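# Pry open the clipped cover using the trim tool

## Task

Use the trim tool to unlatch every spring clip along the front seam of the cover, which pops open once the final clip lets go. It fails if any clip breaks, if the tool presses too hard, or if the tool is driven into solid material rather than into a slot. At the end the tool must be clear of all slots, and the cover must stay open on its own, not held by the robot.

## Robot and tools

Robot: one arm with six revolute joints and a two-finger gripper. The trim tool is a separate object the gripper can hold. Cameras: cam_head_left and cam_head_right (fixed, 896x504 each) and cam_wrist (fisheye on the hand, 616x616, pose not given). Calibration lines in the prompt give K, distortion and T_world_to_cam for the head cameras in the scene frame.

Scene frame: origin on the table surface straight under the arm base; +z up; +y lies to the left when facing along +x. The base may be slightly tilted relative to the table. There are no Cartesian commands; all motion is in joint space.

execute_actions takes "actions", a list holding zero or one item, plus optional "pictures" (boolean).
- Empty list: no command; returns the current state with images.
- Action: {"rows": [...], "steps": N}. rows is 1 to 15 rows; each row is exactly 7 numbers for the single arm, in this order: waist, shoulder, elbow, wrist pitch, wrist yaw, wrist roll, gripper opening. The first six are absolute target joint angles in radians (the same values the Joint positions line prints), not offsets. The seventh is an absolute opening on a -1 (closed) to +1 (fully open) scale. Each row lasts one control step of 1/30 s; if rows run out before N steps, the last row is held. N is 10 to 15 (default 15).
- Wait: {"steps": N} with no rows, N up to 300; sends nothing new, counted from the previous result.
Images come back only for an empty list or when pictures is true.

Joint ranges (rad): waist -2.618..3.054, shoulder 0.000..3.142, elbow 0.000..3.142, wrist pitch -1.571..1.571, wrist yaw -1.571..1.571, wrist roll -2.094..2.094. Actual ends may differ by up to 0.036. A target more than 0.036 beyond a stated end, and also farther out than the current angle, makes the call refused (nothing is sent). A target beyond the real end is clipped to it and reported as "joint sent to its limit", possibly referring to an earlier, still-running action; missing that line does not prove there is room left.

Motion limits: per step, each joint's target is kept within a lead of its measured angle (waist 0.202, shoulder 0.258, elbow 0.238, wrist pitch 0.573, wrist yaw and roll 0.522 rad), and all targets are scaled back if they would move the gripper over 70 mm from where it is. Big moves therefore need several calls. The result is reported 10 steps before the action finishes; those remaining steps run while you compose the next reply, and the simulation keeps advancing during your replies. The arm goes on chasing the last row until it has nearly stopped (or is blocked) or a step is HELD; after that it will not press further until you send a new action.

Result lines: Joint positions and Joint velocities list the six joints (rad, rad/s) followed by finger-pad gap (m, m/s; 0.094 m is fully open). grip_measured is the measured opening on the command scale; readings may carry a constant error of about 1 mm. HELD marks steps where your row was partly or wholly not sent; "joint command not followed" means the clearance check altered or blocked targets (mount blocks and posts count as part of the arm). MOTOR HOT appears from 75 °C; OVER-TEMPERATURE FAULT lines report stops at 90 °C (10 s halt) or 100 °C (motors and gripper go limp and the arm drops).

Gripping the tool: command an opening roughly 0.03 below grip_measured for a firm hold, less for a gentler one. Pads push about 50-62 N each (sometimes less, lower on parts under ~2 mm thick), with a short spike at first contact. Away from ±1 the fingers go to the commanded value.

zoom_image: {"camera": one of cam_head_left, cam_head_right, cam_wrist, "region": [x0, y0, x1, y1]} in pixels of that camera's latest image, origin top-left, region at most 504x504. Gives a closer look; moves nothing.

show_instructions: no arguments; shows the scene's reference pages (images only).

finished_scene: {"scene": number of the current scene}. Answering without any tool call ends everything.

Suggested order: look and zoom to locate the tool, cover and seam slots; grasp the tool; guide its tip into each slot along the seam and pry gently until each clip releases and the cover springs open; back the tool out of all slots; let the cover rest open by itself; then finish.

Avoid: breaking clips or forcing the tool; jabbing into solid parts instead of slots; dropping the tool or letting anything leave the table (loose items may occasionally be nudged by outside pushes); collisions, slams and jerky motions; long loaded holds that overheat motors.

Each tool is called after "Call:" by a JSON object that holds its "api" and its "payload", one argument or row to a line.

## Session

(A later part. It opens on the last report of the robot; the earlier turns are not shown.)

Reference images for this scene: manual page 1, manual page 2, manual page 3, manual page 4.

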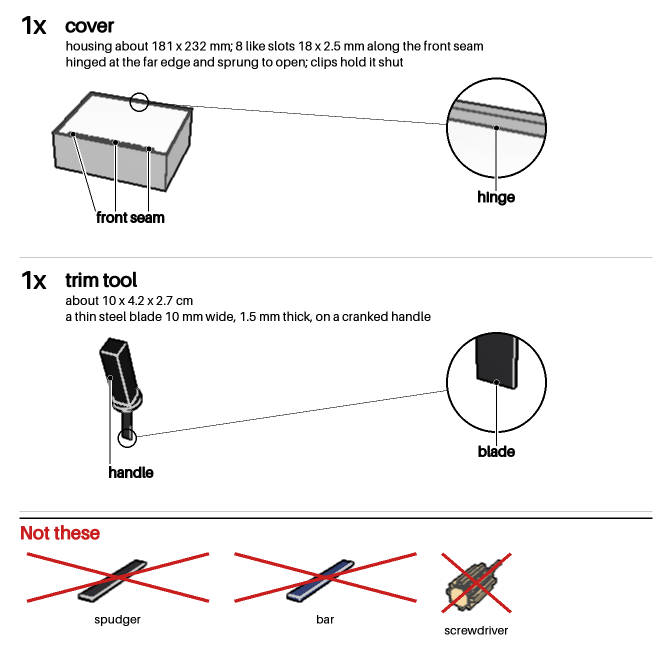

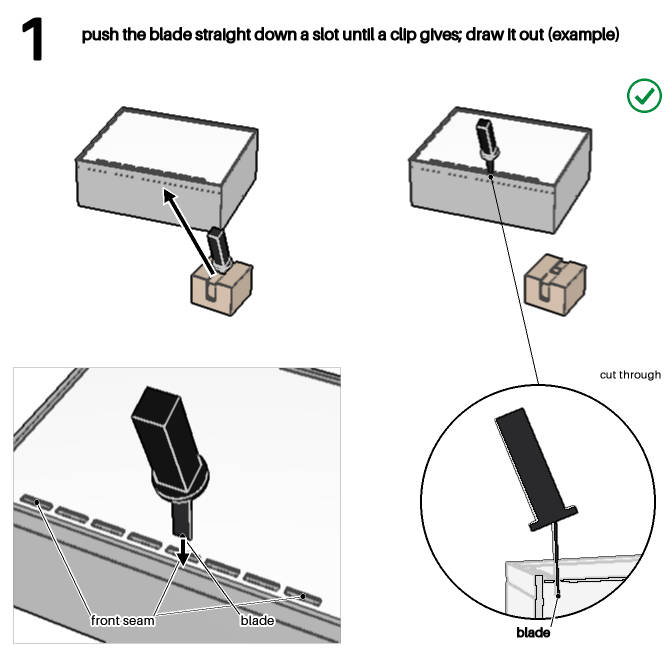

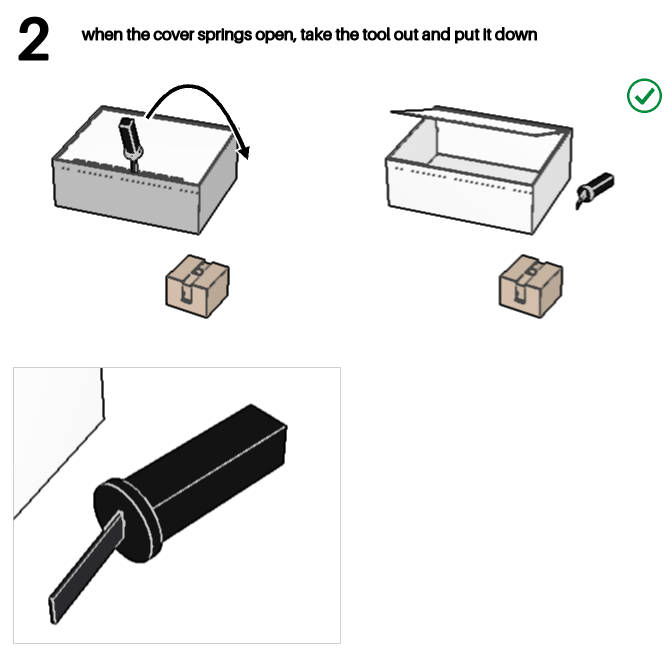

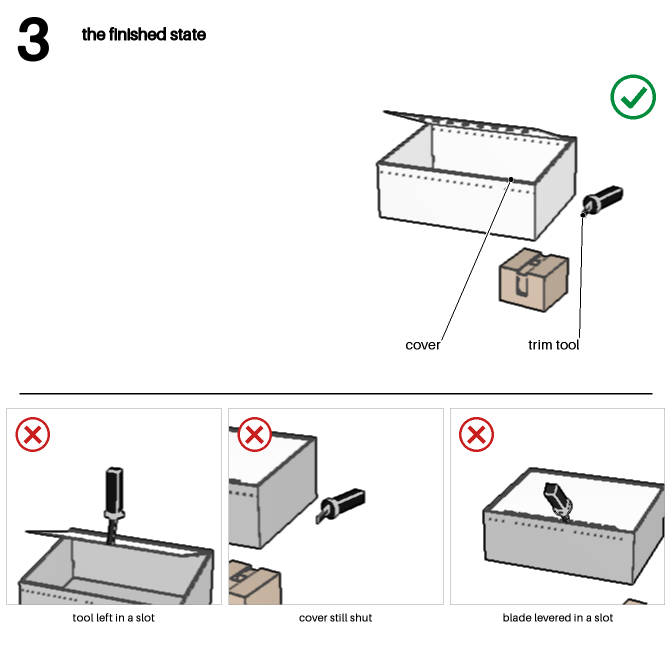

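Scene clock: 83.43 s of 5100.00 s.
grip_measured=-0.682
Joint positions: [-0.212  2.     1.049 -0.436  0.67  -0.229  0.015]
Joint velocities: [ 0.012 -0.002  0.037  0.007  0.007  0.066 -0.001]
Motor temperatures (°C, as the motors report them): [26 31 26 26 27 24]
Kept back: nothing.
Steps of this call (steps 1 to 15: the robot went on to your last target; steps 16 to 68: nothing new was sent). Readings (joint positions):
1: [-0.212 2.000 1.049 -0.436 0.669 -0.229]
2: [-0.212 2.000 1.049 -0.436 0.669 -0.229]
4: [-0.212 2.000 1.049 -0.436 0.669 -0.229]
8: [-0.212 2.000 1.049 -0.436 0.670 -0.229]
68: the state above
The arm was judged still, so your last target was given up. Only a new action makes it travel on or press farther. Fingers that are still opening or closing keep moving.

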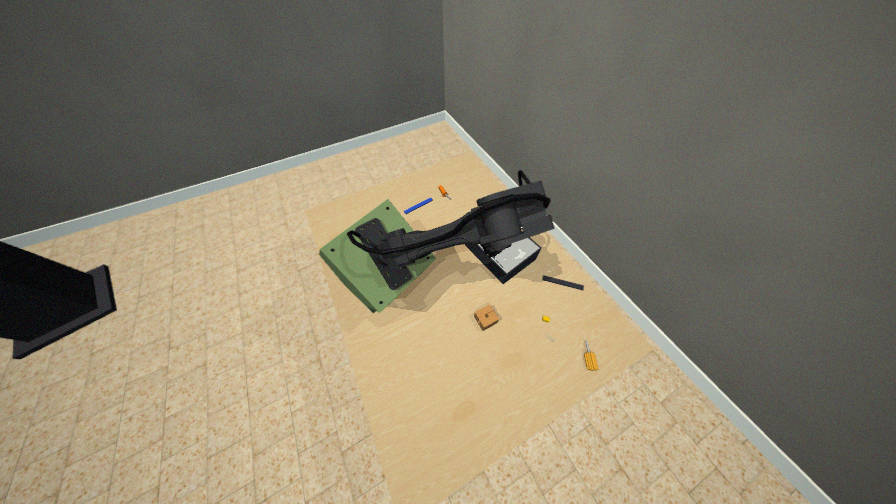

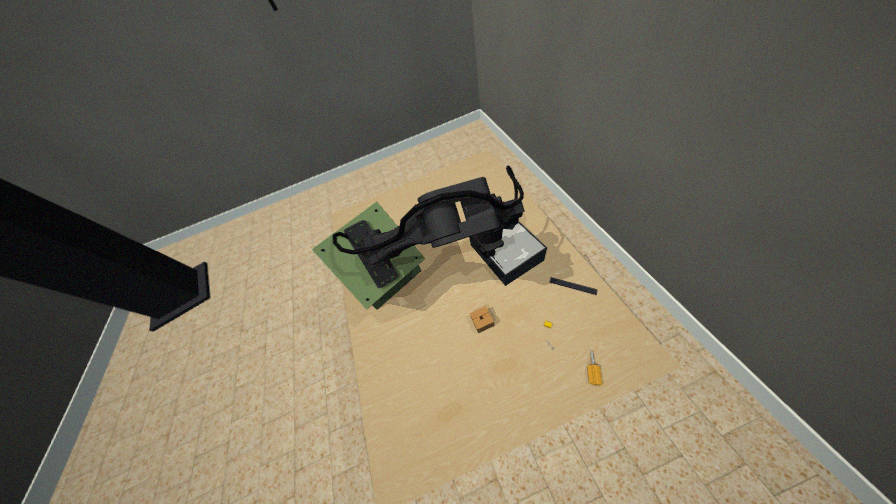

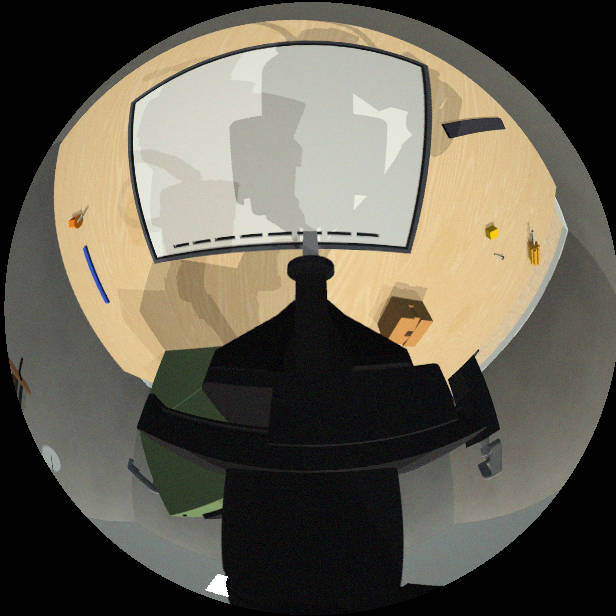

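Call:
{"api": "execute_actions", "payload": {
  "actions": [
    {"rows":[[-0.205,1.984,1.050,-0.440,0.672,-0.225,-0.715],[-0.208,1.978,1.058,-0.443,0.670,-0.228,-0.715],[-0.210,1.972,1.064,-0.446,0.668,-0.232,-0.715],[-0.213,1.966,1.070,-0.449,0.666,-0.238,-0.715],[-0.218,1.960,1.075,-0.452,0.664,-0.244,-0.715],[-0.223,1.955,1.080,-0.455,0.662,-0.250,-0.715],[-0.228,1.950,1.084,-0.458,0.660,-0.256,-0.715],[-0.234,1.946,1.086,-0.461,0.658,-0.262,-0.715],[-0.240,1.944,1.086,-0.464,0.656,-0.268,-0.715],[-0.245,1.944,1.086,-0.467,0.654,-0.274,-0.715],[-0.250,1.944,1.086,-0.470,0.652,-0.280,-0.715],[-0.255,1.944,1.086,-0.472,0.651,-0.286,-0.715],[-0.259,1.944,1.086,-0.473,0.650,-0.292,-0.715],[-0.262,1.944,1.086,-0.473,0.650,-0.296,-0.715],[-0.264,1.944,1.086,-0.473,0.650,-0.298,-0.715]],"steps":15}
  ]
}}

Call:
{"api": "execute_actions", "payload": {
  "actions": [
    {"steps":25}
  ],
  "pictures": true
}}

Call:
{"api": "zoom_image", "payload": {
  "camera": "cam_wrist",
  "region": [241,184,381,274]
}}

Scene clock: 87.77 s of 5100.00 s.
grip_measured=-0.682
Joint positions: [-0.212  1.996  1.049 -0.437  0.67  -0.23   0.015]
Joint velocities: [-0.012 -0.134 -0.022  0.007 -0.066 -0.154 -0.   ]
Motor temperatures (°C, as the motors report them): [26 31 26 26 27 24]
Steps of this call (steps 1 to 90: nothing new was sent; then 1.17 s passed at rest; steps 91 to 95: the first 5 steps of this action). Readings (joint positions):
91: [-0.212 2.000 1.049 -0.436 0.670 -0.229]
92: [-0.212 2.000 1.049 -0.436 0.670 -0.229]
94: [-0.212 1.999 1.049 -0.436 0.670 -0.229]
95: the state above

Scene clock: 88.60 s of 5100.00 s.
grip_measured=-0.682
Joint positions: [-0.265  1.96   1.061 -0.455  0.662 -0.289  0.015]
Joint velocities: [ 0.002 -0.007 -0.012 -0.037 -0.125  0.007  0.001]
Motor temperatures (°C, as the motors report them): [26 31 26 26 27 24]
Kept back: nothing.
Steps of this call (steps 1 to 10: the last 10 steps of your previous action; steps 11 to 25: the robot went on to your last target). Readings (joint positions):
1: [-0.213 1.990 1.049 -0.438 0.669 -0.232]
2: [-0.215 1.984 1.049 -0.439 0.669 -0.235]
4: [-0.223 1.970 1.049 -0.440 0.668 -0.243]
8: [-0.249 1.960 1.060 -0.446 0.666 -0.261]
25: the state above

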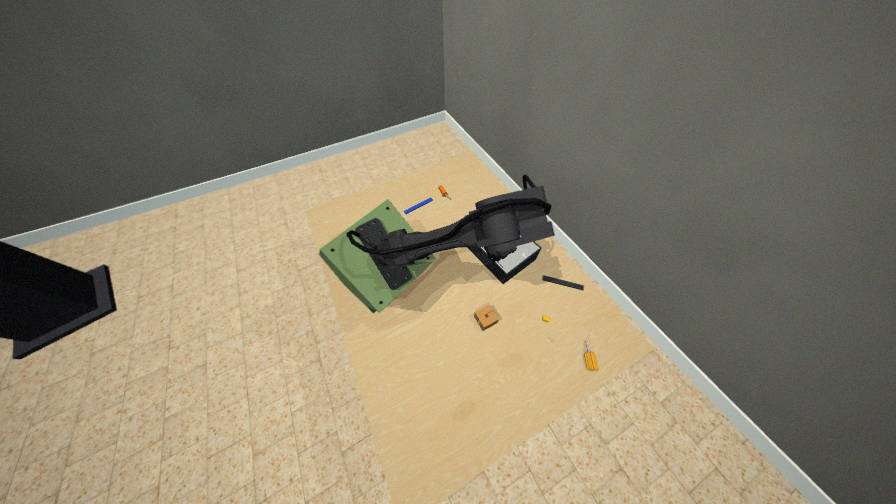

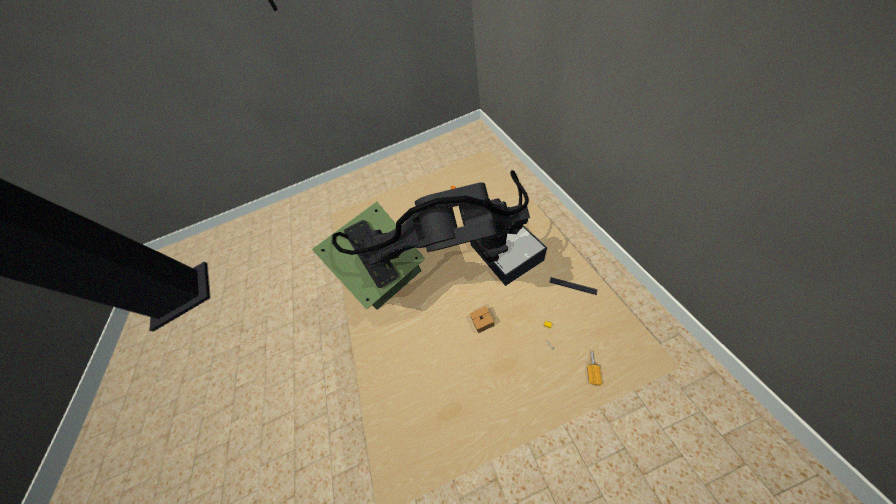

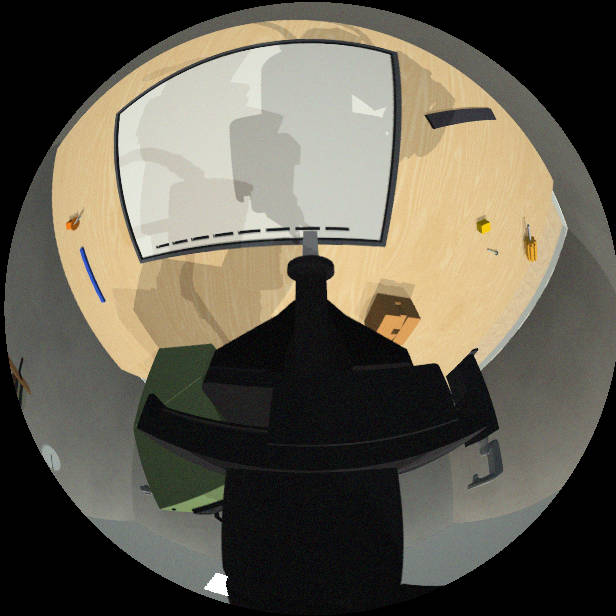

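Region (241, 184, 381, 274) of cam_wrist's 616x616 image, scaled by 3.600, with more detail than that image has; it fills the top 324 rows of this view, and the rest is white.

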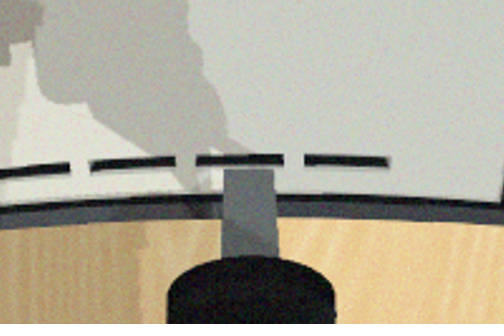

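Call:
{"api": "execute_actions", "payload": {
  "actions": [
    {"rows":[[-0.266,1.95,1.06,-0.448,0.648,-0.298,-0.715],[-0.268,1.95,1.06,-0.442,0.646,-0.299,-0.715],[-0.269,1.95,1.06,-0.439,0.644,-0.300,-0.715],[-0.270,1.95,1.06,-0.437,0.642,-0.301,-0.715],[-0.272,1.95,1.06,-0.435,0.640,-0.302,-0.715],[-0.273,1.95,1.06,-0.433,0.638,-0.304,-0.715],[-0.274,1.95,1.06,-0.431,0.636,-0.305,-0.715],[-0.276,1.95,1.06,-0.430,0.634,-0.306,-0.715],[-0.277,1.95,1.06,-0.428,0.632,-0.307,-0.715],[-0.278,1.95,1.06,-0.427,0.630,-0.308,-0.715]],"steps":14}
  ]
}}

Call:
{"api": "execute_actions", "payload": {
  "actions": [
    {"steps":20}
  ],
  "pictures": true
}}

Call:
{"api": "zoom_image", "payload": {
  "camera": "cam_wrist",
  "region": [241,184,381,274]
}}

Scene clock: 89.83 s of 5100.00 s.
grip_measured=-0.682
Joint positions: [-0.265  1.96   1.061 -0.455  0.659 -0.29   0.015]
Joint velocities: [-0.002 -0.007  0.012 -0.037 -0.066  0.066 -0.   ]
Motor temperatures (°C, as the motors report them): [26 31 26 26 27 24]
Steps of this call (steps 1 to 15: the robot went on to your last target; steps 16 to 33: nothing new was sent; steps 34 to 37: the first 4 steps of this action). Readings (joint positions):
34: [-0.265 1.960 1.061 -0.456 0.662 -0.289]
35: [-0.265 1.960 1.061 -0.456 0.661 -0.289]
37: the state above

Scene clock: 90.50 s of 5100.00 s.
grip_measured=-0.682
Joint positions: [-0.277  1.96   1.061 -0.444  0.643 -0.299  0.015]
Joint velocities: [-0.002 -0.007 -0.007  0.007 -0.007 -0.007 -0.   ]
Motor temperatures (°C, as the motors report them): [26 31 26 26 27 24]
Kept back: nothing.
Steps of this call (steps 1 to 10: the last 10 steps of your previous action; steps 11 to 20: the robot went on to your last target). Readings (joint positions):
1: [-0.265 1.960 1.061 -0.455 0.658 -0.291]
2: [-0.266 1.960 1.061 -0.454 0.656 -0.292]
4: [-0.268 1.960 1.061 -0.452 0.653 -0.293]
8: [-0.275 1.960 1.061 -0.447 0.647 -0.297]
20: the state above

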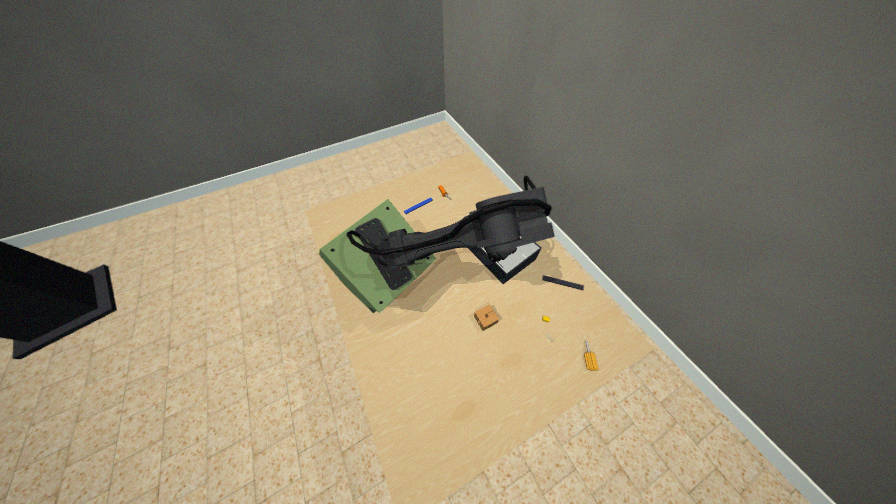

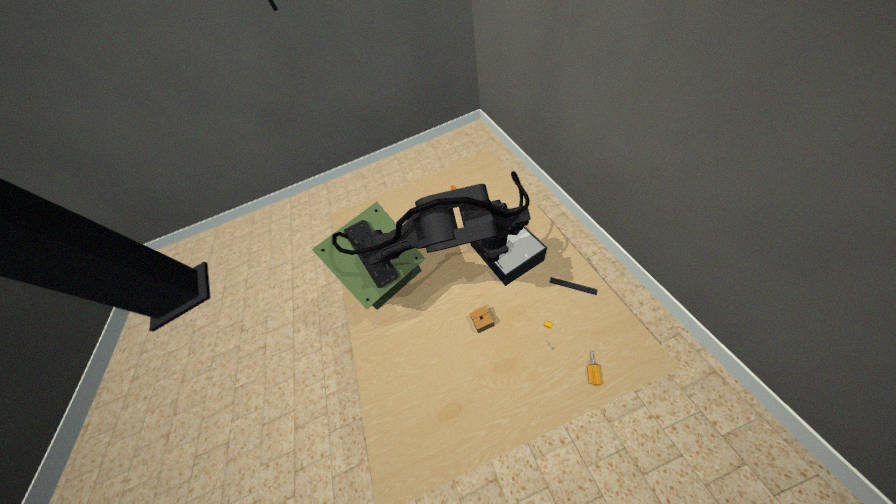

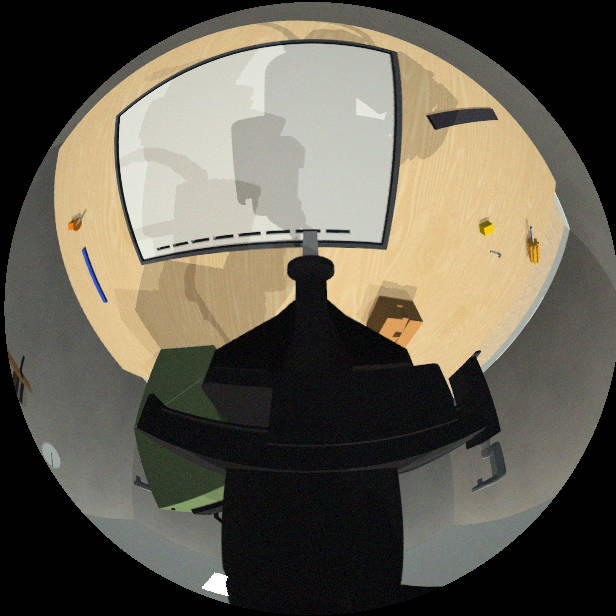

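Region (241, 184, 381, 274) of cam_wrist's 616x616 image, scaled by 3.600, with more detail than that image has; it fills the top 324 rows of this view, and the rest is white.

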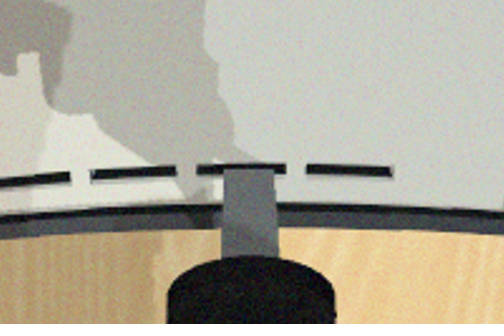

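Call:
{"api": "execute_actions", "payload": {
  "actions": [
    {"rows":[[-0.279,1.95,1.06,-0.426,0.628,-0.309,-0.715],[-0.280,1.95,1.06,-0.425,0.626,-0.310,-0.715],[-0.281,1.95,1.06,-0.424,0.624,-0.311,-0.715],[-0.282,1.95,1.06,-0.423,0.622,-0.312,-0.715],[-0.283,1.95,1.06,-0.422,0.620,-0.313,-0.715]],"steps":12}
  ]
}}

Call:
{"api": "execute_actions", "payload": {
  "actions": [
    {"steps":20}
  ],
  "pictures": true
}}

Call:
{"api": "zoom_image", "payload": {
  "camera": "cam_wrist",
  "region": [241,184,381,274]
}}

Scene clock: 91.27 s of 5100.00 s.
grip_measured=-0.682
Joint positions: [-0.277  1.96   1.061 -0.444  0.642 -0.3    0.015]
Joint velocities: [-0.002 -0.012 -0.002  0.051 -0.051 -0.037 -0.   ]
Motor temperatures (°C, as the motors report them): [26 31 26 26 27 24]
Steps of this call (steps 1 to 15: the robot went on to your last target; steps 16 to 21: nothing new was sent; steps 22 to 23: the first 2 steps of this action). Readings (joint positions):
22: [-0.277 1.960 1.061 -0.444 0.642 -0.299]
23: the state above

Scene clock: 91.93 s of 5100.00 s.
grip_measured=-0.682
Joint positions: [-0.277  1.96   1.061 -0.439  0.633 -0.304  0.015]
Joint velocities: [-0.002 -0.002 -0.012 -0.051 -0.007 -0.007 -0.   ]
Motor temperatures (°C, as the motors report them): [26 31 26 26 27 24]
Kept back: nothing.
Steps of this call (steps 1 to 10: the last 10 steps of your previous action; steps 11 to 15: the robot went on to your last target; steps 16 to 20: nothing new was sent). Readings (joint positions):
1: [-0.277 1.960 1.061 -0.443 0.641 -0.300]
2: [-0.277 1.960 1.061 -0.443 0.640 -0.301]
4: [-0.277 1.960 1.061 -0.442 0.637 -0.302]
8: [-0.277 1.960 1.061 -0.440 0.634 -0.303]
20: the state above
The arm was judged still, so your last target was given up. Only a new action makes it travel on or press farther. Fingers that are still opening or closing keep moving.

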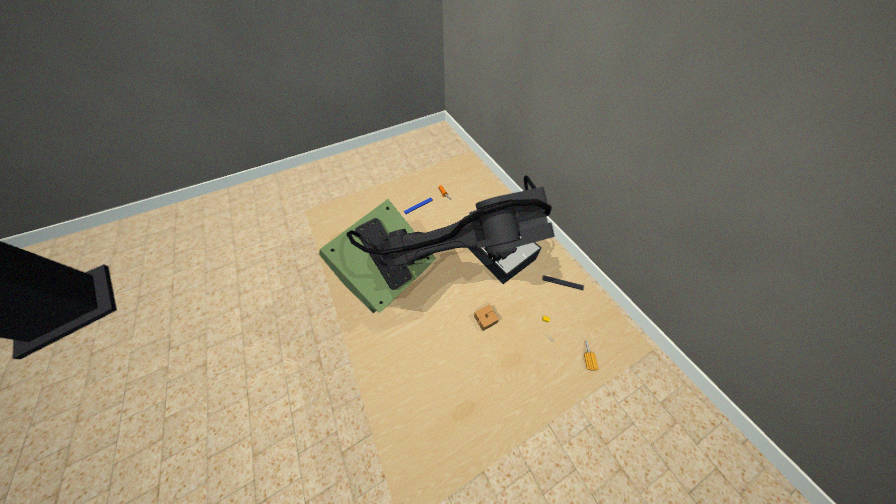

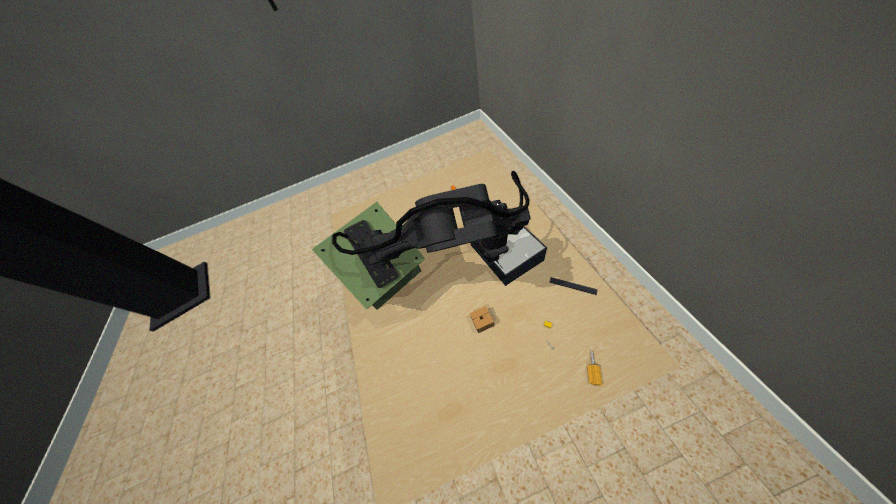

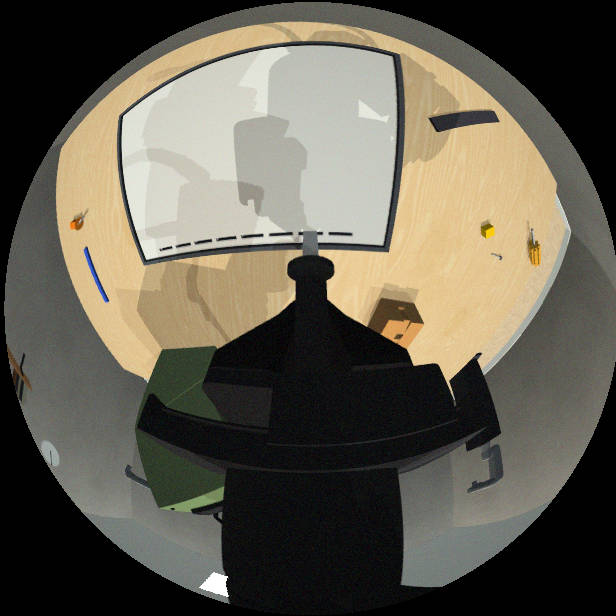

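Region (241, 184, 381, 274) of cam_wrist's 616x616 image, scaled by 3.600, with more detail than that image has; it fills the top 324 rows of this view, and the rest is white.

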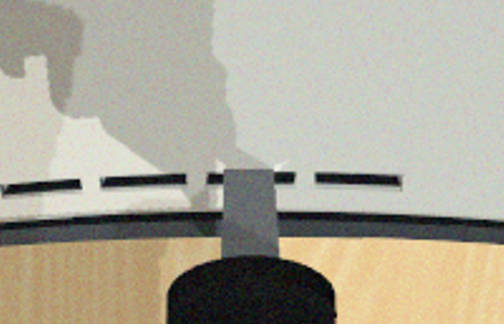

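Call:
{"api": "execute_actions", "payload": {
  "actions": [
    {"rows":[[-0.285,1.95,1.06,-0.425,0.622,-0.313,-0.715],[-0.287,1.95,1.06,-0.425,0.622,-0.313,-0.715],[-0.287,1.95,1.06,-0.425,0.622,-0.313,-0.715],[-0.286,1.95,1.06,-0.425,0.622,-0.313,-0.715],[-0.285,1.95,1.06,-0.425,0.622,-0.313,-0.715]],"steps":12}
  ]
}}

Call:
{"api": "execute_actions", "payload": {
  "actions": [
    {"steps":20}
  ],
  "pictures": true
}}

Call:
{"api": "zoom_image", "payload": {
  "camera": "cam_wrist",
  "region": [241,184,381,274]
}}

Scene clock: 93.17 s of 5100.00 s.
grip_measured=-0.682
Joint positions: [-0.278  1.96   1.061 -0.439  0.632 -0.304  0.015]
Joint velocities: [-0.042 -0.007 -0.012 -0.007  0.051  0.007 -0.   ]
Motor temperatures (°C, as the motors report them): [26 31 26 26 27 24]
Steps of this call (steps 1 to 35: nothing new was sent; steps 36 to 37: the first 2 steps of this action). Readings (joint positions):
36: [-0.277 1.960 1.061 -0.439 0.632 -0.304]
37: the state above

Scene clock: 93.83 s of 5100.00 s.
grip_measured=-0.682
Joint positions: [-0.284  1.96   1.061 -0.439  0.632 -0.304  0.015]
Joint velocities: [ 0.007 -0.012 -0.002 -0.051  0.037 -0.007 -0.   ]
Motor temperatures (°C, as the motors report them): [26 31 26 26 27 24]
Kept back: nothing.
Steps of this call (steps 1 to 10: the last 10 steps of your previous action; steps 11 to 15: the robot went on to your last target; steps 16 to 20: nothing new was sent). Readings (joint positions):
1: [-0.280 1.960 1.061 -0.439 0.632 -0.304]
2: [-0.281 1.960 1.061 -0.439 0.632 -0.304]
4: [-0.284 1.960 1.061 -0.439 0.632 -0.304]
8: [-0.284 1.960 1.061 -0.439 0.632 -0.304]
20: the state above
The arm was judged still, so your last target was given up. Only a new action makes it travel on or press farther. Fingers that are still opening or closing keep moving.

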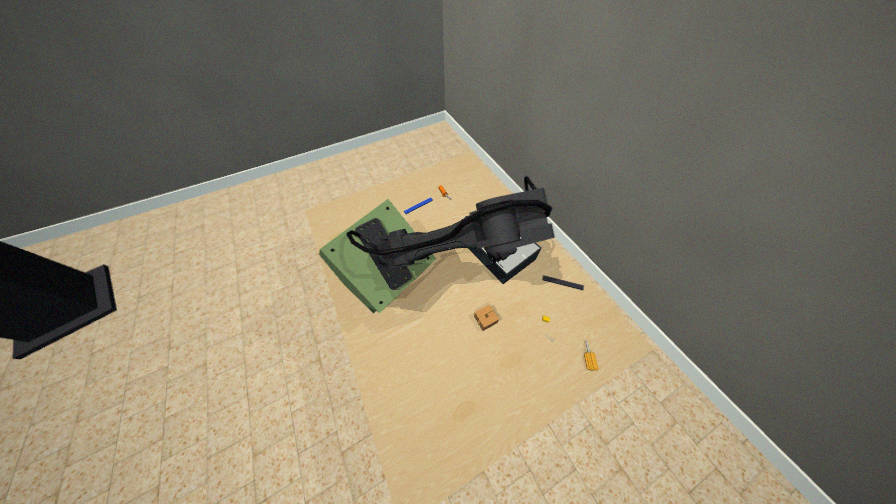

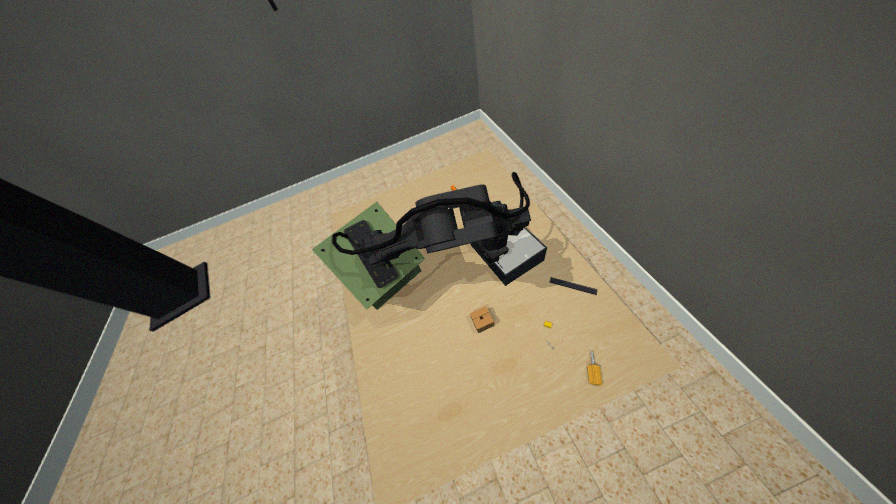

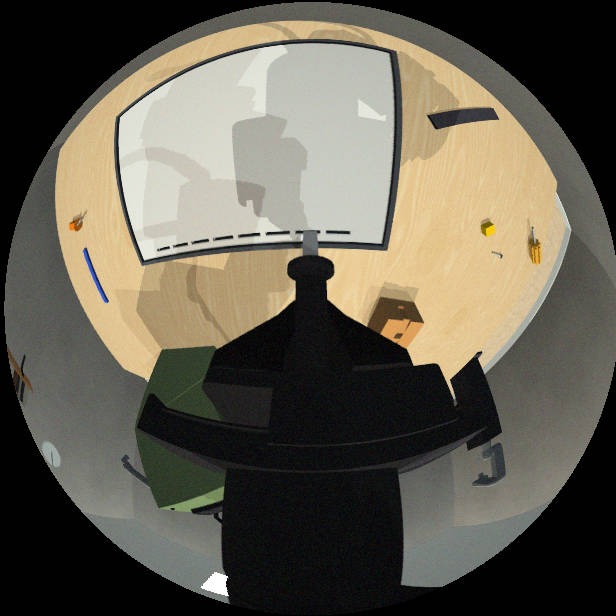

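Region (241, 184, 381, 274) of cam_wrist's 616x616 image, scaled by 3.600, with more detail than that image has; it fills the top 324 rows of this view, and the rest is white.

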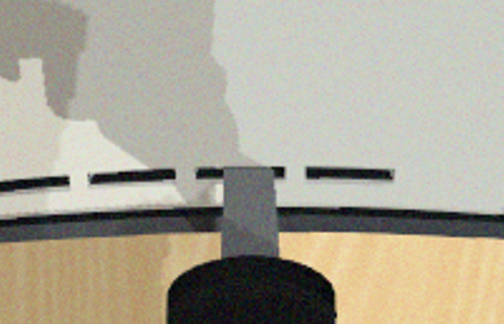

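Call:
{"api": "execute_actions", "payload": {
  "actions": [
    {"rows":[[-0.289,1.95,1.06,-0.423,0.620,-0.313,-0.715],[-0.292,1.95,1.06,-0.422,0.618,-0.314,-0.715],[-0.292,1.95,1.06,-0.421,0.616,-0.315,-0.715],[-0.292,1.95,1.06,-0.420,0.614,-0.316,-0.715],[-0.293,1.95,1.06,-0.419,0.612,-0.317,-0.715],[-0.294,1.95,1.06,-0.418,0.610,-0.318,-0.715],[-0.295,1.95,1.06,-0.417,0.608,-0.320,-0.715],[-0.296,1.95,1.06,-0.416,0.606,-0.321,-0.715],[-0.297,1.95,1.06,-0.415,0.605,-0.322,-0.715],[-0.297,1.95,1.06,-0.415,0.604,-0.323,-0.715]],"steps":14}
  ]
}}

Call:
{"api": "execute_actions", "payload": {
  "actions": [
    {"steps":20}
  ],
  "pictures": true
}}

Call:
{"api": "zoom_image", "payload": {
  "camera": "cam_wrist",
  "region": [241,184,381,274]
}}

Scene clock: 94.53 s of 5100.00 s.
grip_measured=-0.682
Joint positions: [-0.287  1.96   1.061 -0.438  0.63  -0.305  0.015]
Joint velocities: [-0.046 -0.012  0.002  0.066 -0.066 -0.022  0.001]
Motor temperatures (°C, as the motors report them): [26 31 26 26 27 24]
Steps of this call (steps 1 to 17: nothing new was sent; steps 18 to 21: the first 4 steps of this action). Readings (joint positions):
18: [-0.284 1.960 1.061 -0.439 0.632 -0.304]
19: [-0.284 1.960 1.061 -0.439 0.632 -0.305]
21: the state above

Scene clock: 95.20 s of 5100.00 s.
grip_measured=-0.682
Joint positions: [-0.295  1.96   1.061 -0.432  0.617 -0.314  0.015]
Joint velocities: [ 0.002  0.002  0.002  0.066 -0.022  0.022 -0.001]
Motor temperatures (°C, as the motors report them): [26 31 26 26 27 24]
Kept back: nothing.
Steps of this call (steps 1 to 10: the last 10 steps of your previous action; steps 11 to 20: the robot went on to your last target). Readings (joint positions):
1: [-0.288 1.960 1.061 -0.438 0.629 -0.306]
2: [-0.289 1.960 1.061 -0.437 0.627 -0.306]
4: [-0.291 1.960 1.061 -0.435 0.624 -0.308]
8: [-0.294 1.960 1.061 -0.432 0.620 -0.312]
20: the state above

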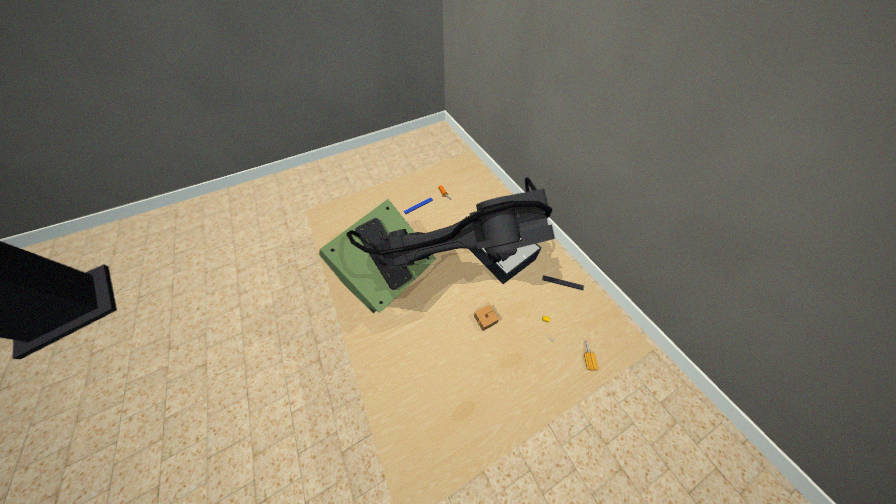

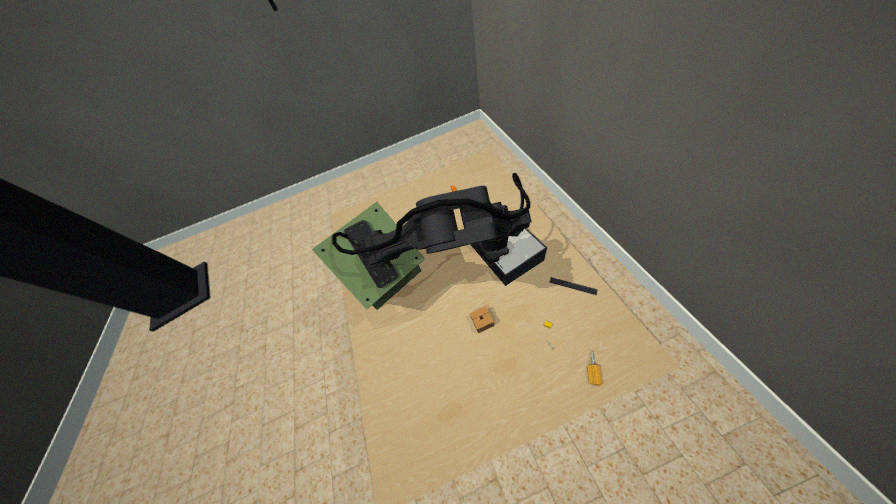

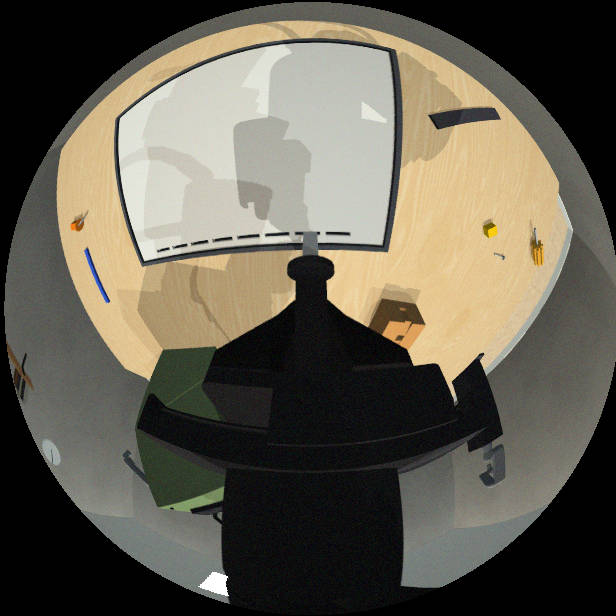

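Region (241, 184, 381, 274) of cam_wrist's 616x616 image, scaled by 3.600, with more detail than that image has; it fills the top 324 rows of this view, and the rest is white.

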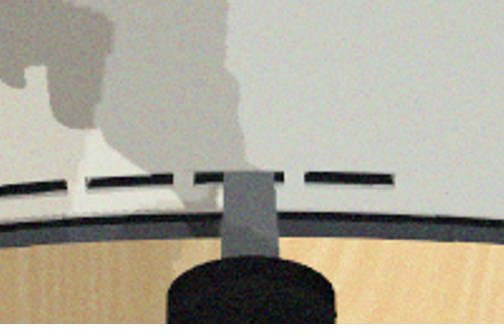

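Call:
{"api": "execute_actions", "payload": {
  "actions": [
    {"rows":[[-0.300,1.95,1.06,-0.414,0.603,-0.324,-0.715],[-0.303,1.95,1.06,-0.414,0.601,-0.325,-0.715],[-0.303,1.95,1.06,-0.413,0.599,-0.326,-0.715],[-0.303,1.95,1.06,-0.412,0.597,-0.327,-0.715],[-0.304,1.95,1.06,-0.411,0.595,-0.328,-0.715],[-0.305,1.95,1.06,-0.410,0.593,-0.329,-0.715],[-0.306,1.95,1.06,-0.410,0.591,-0.330,-0.715],[-0.307,1.95,1.06,-0.409,0.589,-0.331,-0.715],[-0.308,1.95,1.06,-0.408,0.587,-0.332,-0.715],[-0.309,1.95,1.06,-0.408,0.586,-0.333,-0.715],[-0.310,1.95,1.06,-0.407,0.584,-0.334,-0.715],[-0.311,1.95,1.06,-0.406,0.582,-0.335,-0.715],[-0.312,1.95,1.06,-0.406,0.581,-0.336,-0.715],[-0.313,1.95,1.06,-0.405,0.580,-0.337,-0.715],[-0.313,1.95,1.06,-0.405,0.579,-0.338,-0.715]],"steps":15}
  ]
}}

Call:
{"api": "execute_actions", "payload": {
  "actions": [
    {"steps":20}
  ],
  "pictures": true
}}

Call:
{"api": "zoom_image", "payload": {
  "camera": "cam_wrist",
  "region": [241,184,381,274]
}}

Scene clock: 96.27 s of 5100.00 s.
grip_measured=-0.682
Joint positions: [-0.298  1.96   1.061 -0.43   0.613 -0.316  0.015]
Joint velocities: [-0.051 -0.002 -0.012  0.066 -0.007 -0.081 -0.001]
Motor temperatures (°C, as the motors report them): [26 31 26 26 27 24]
Steps of this call (steps 1 to 15: the robot went on to your last target; steps 16 to 27: nothing new was sent; steps 28 to 32: the first 5 steps of this action). Readings (joint positions):
28: [-0.295 1.960 1.061 -0.432 0.617 -0.314]
29: [-0.295 1.960 1.061 -0.432 0.616 -0.314]
31: [-0.297 1.960 1.061 -0.431 0.614 -0.316]
32: the state above

Scene clock: 96.93 s of 5100.00 s.
grip_measured=-0.682
Joint positions: [-0.31   1.96   1.061 -0.422  0.593 -0.328  0.015]
Joint velocities: [-0.012  0.007  0.002  0.022 -0.037 -0.066  0.   ]
Motor temperatures (°C, as the motors report them): [26 31 26 26 27 24]
Kept back: nothing.
Steps of this call (steps 1 to 10: the last 10 steps of your previous action; steps 11 to 20: the robot went on to your last target). Readings (joint positions):
1: [-0.300 1.960 1.061 -0.429 0.611 -0.317]
2: [-0.301 1.960 1.061 -0.428 0.609 -0.318]
4: [-0.303 1.960 1.061 -0.427 0.606 -0.319]
8: [-0.307 1.960 1.061 -0.424 0.600 -0.323]
20: the state above

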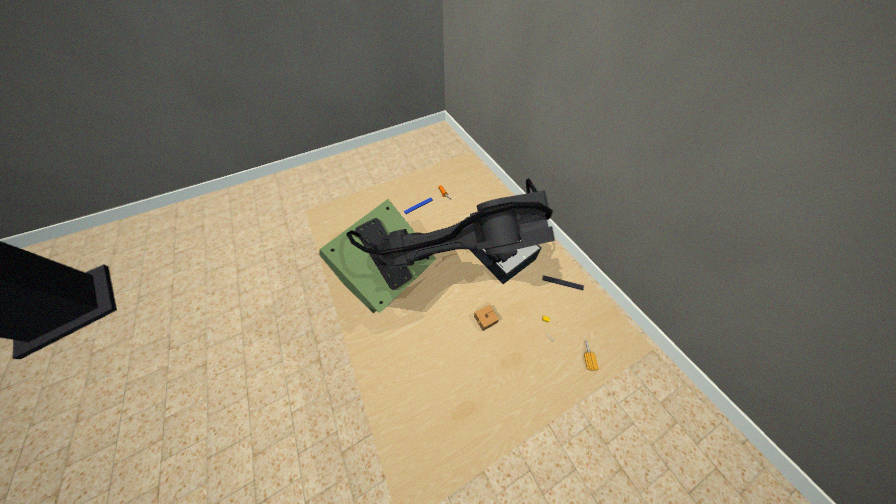

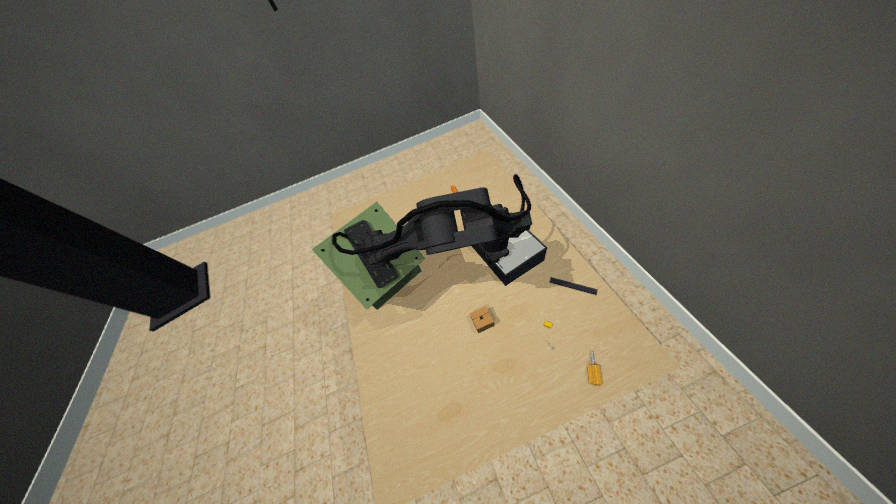

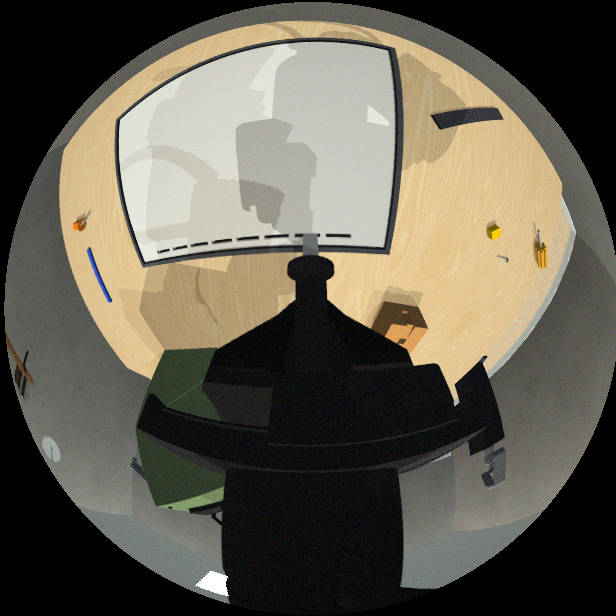

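Region (241, 184, 381, 274) of cam_wrist's 616x616 image, scaled by 3.600, with more detail than that image has; it fills the top 324 rows of this view, and the rest is white.

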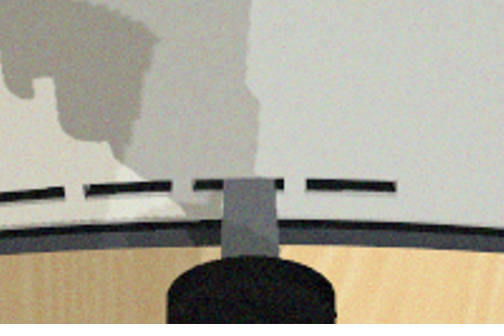

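Call:
{"api": "execute_actions", "payload": {
  "actions": [
    {"rows":[[-0.315,1.95,1.06,-0.404,0.578,-0.339,-0.715],[-0.318,1.95,1.06,-0.404,0.576,-0.340,-0.715],[-0.318,1.95,1.06,-0.403,0.574,-0.341,-0.715],[-0.318,1.95,1.06,-0.402,0.572,-0.342,-0.715],[-0.319,1.95,1.06,-0.401,0.570,-0.343,-0.715],[-0.320,1.95,1.06,-0.400,0.568,-0.344,-0.715],[-0.321,1.95,1.06,-0.400,0.566,-0.345,-0.715],[-0.322,1.95,1.06,-0.399,0.564,-0.346,-0.715],[-0.323,1.95,1.06,-0.398,0.562,-0.347,-0.715],[-0.324,1.95,1.06,-0.398,0.560,-0.348,-0.715],[-0.325,1.95,1.06,-0.397,0.558,-0.349,-0.715],[-0.326,1.95,1.06,-0.396,0.556,-0.350,-0.715],[-0.327,1.95,1.06,-0.396,0.555,-0.351,-0.715],[-0.328,1.95,1.06,-0.395,0.554,-0.352,-0.715],[-0.328,1.95,1.06,-0.395,0.553,-0.353,-0.715]],"steps":15}
  ]
}}

Call:
{"api": "execute_actions", "payload": {
  "actions": [
    {"steps":20}
  ],
  "pictures": true
}}

Call:
{"api": "zoom_image", "payload": {
  "camera": "cam_wrist",
  "region": [241,184,381,274]
}}

Scene clock: 97.97 s of 5100.00 s.
grip_measured=-0.682
Joint positions: [-0.314  1.96   1.061 -0.42   0.588 -0.331  0.015]
Joint velocities: [-0.032  0.007 -0.002  0.066 -0.066 -0.037 -0.   ]
Motor temperatures (°C, as the motors report them): [26 31 26 26 27 24]
Steps of this call (steps 1 to 15: the robot went on to your last target; steps 16 to 26: nothing new was sent; steps 27 to 31: the first 5 steps of this action). Readings (joint positions):
27: [-0.310 1.960 1.061 -0.422 0.592 -0.329]
28: [-0.311 1.960 1.061 -0.422 0.591 -0.329]
30: [-0.313 1.960 1.061 -0.421 0.589 -0.330]
31: the state above

Scene clock: 98.63 s of 5100.00 s.
grip_measured=-0.682
Joint positions: [-0.326  1.96   1.061 -0.412  0.567 -0.343  0.015]
Joint velocities: [ 0.002  0.007 -0.002 -0.066  0.022 -0.066 -0.   ]
Motor temperatures (°C, as the motors report them): [26 31 26 26 27 24]
Kept back: nothing.
Steps of this call (steps 1 to 10: the last 10 steps of your previous action; steps 11 to 20: the robot went on to your last target). Readings (joint positions):
1: [-0.315 1.960 1.061 -0.419 0.587 -0.332]
2: [-0.316 1.960 1.061 -0.418 0.585 -0.333]
4: [-0.318 1.960 1.061 -0.417 0.582 -0.334]
8: [-0.322 1.960 1.061 -0.414 0.575 -0.338]
20: the state above

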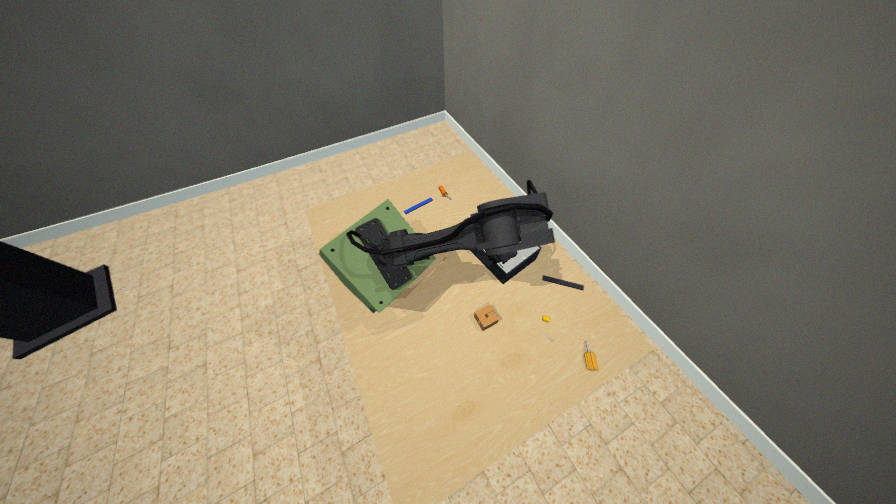

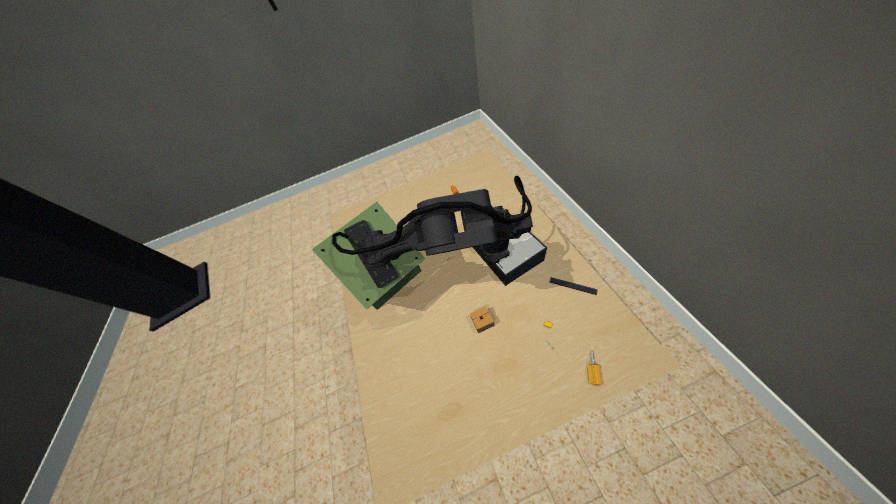

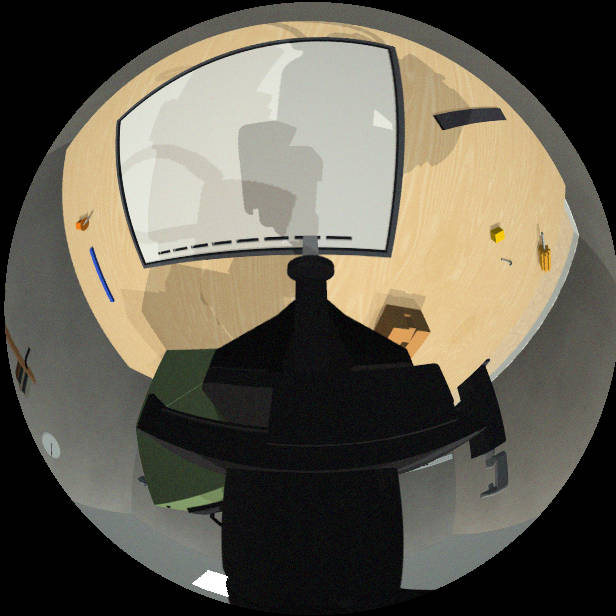

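Region (241, 184, 381, 274) of cam_wrist's 616x616 image, scaled by 3.600, with more detail than that image has; it fills the top 324 rows of this view, and the rest is white.

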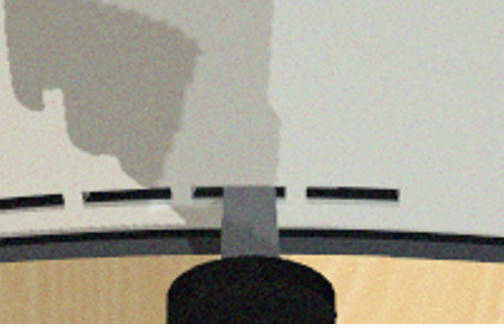

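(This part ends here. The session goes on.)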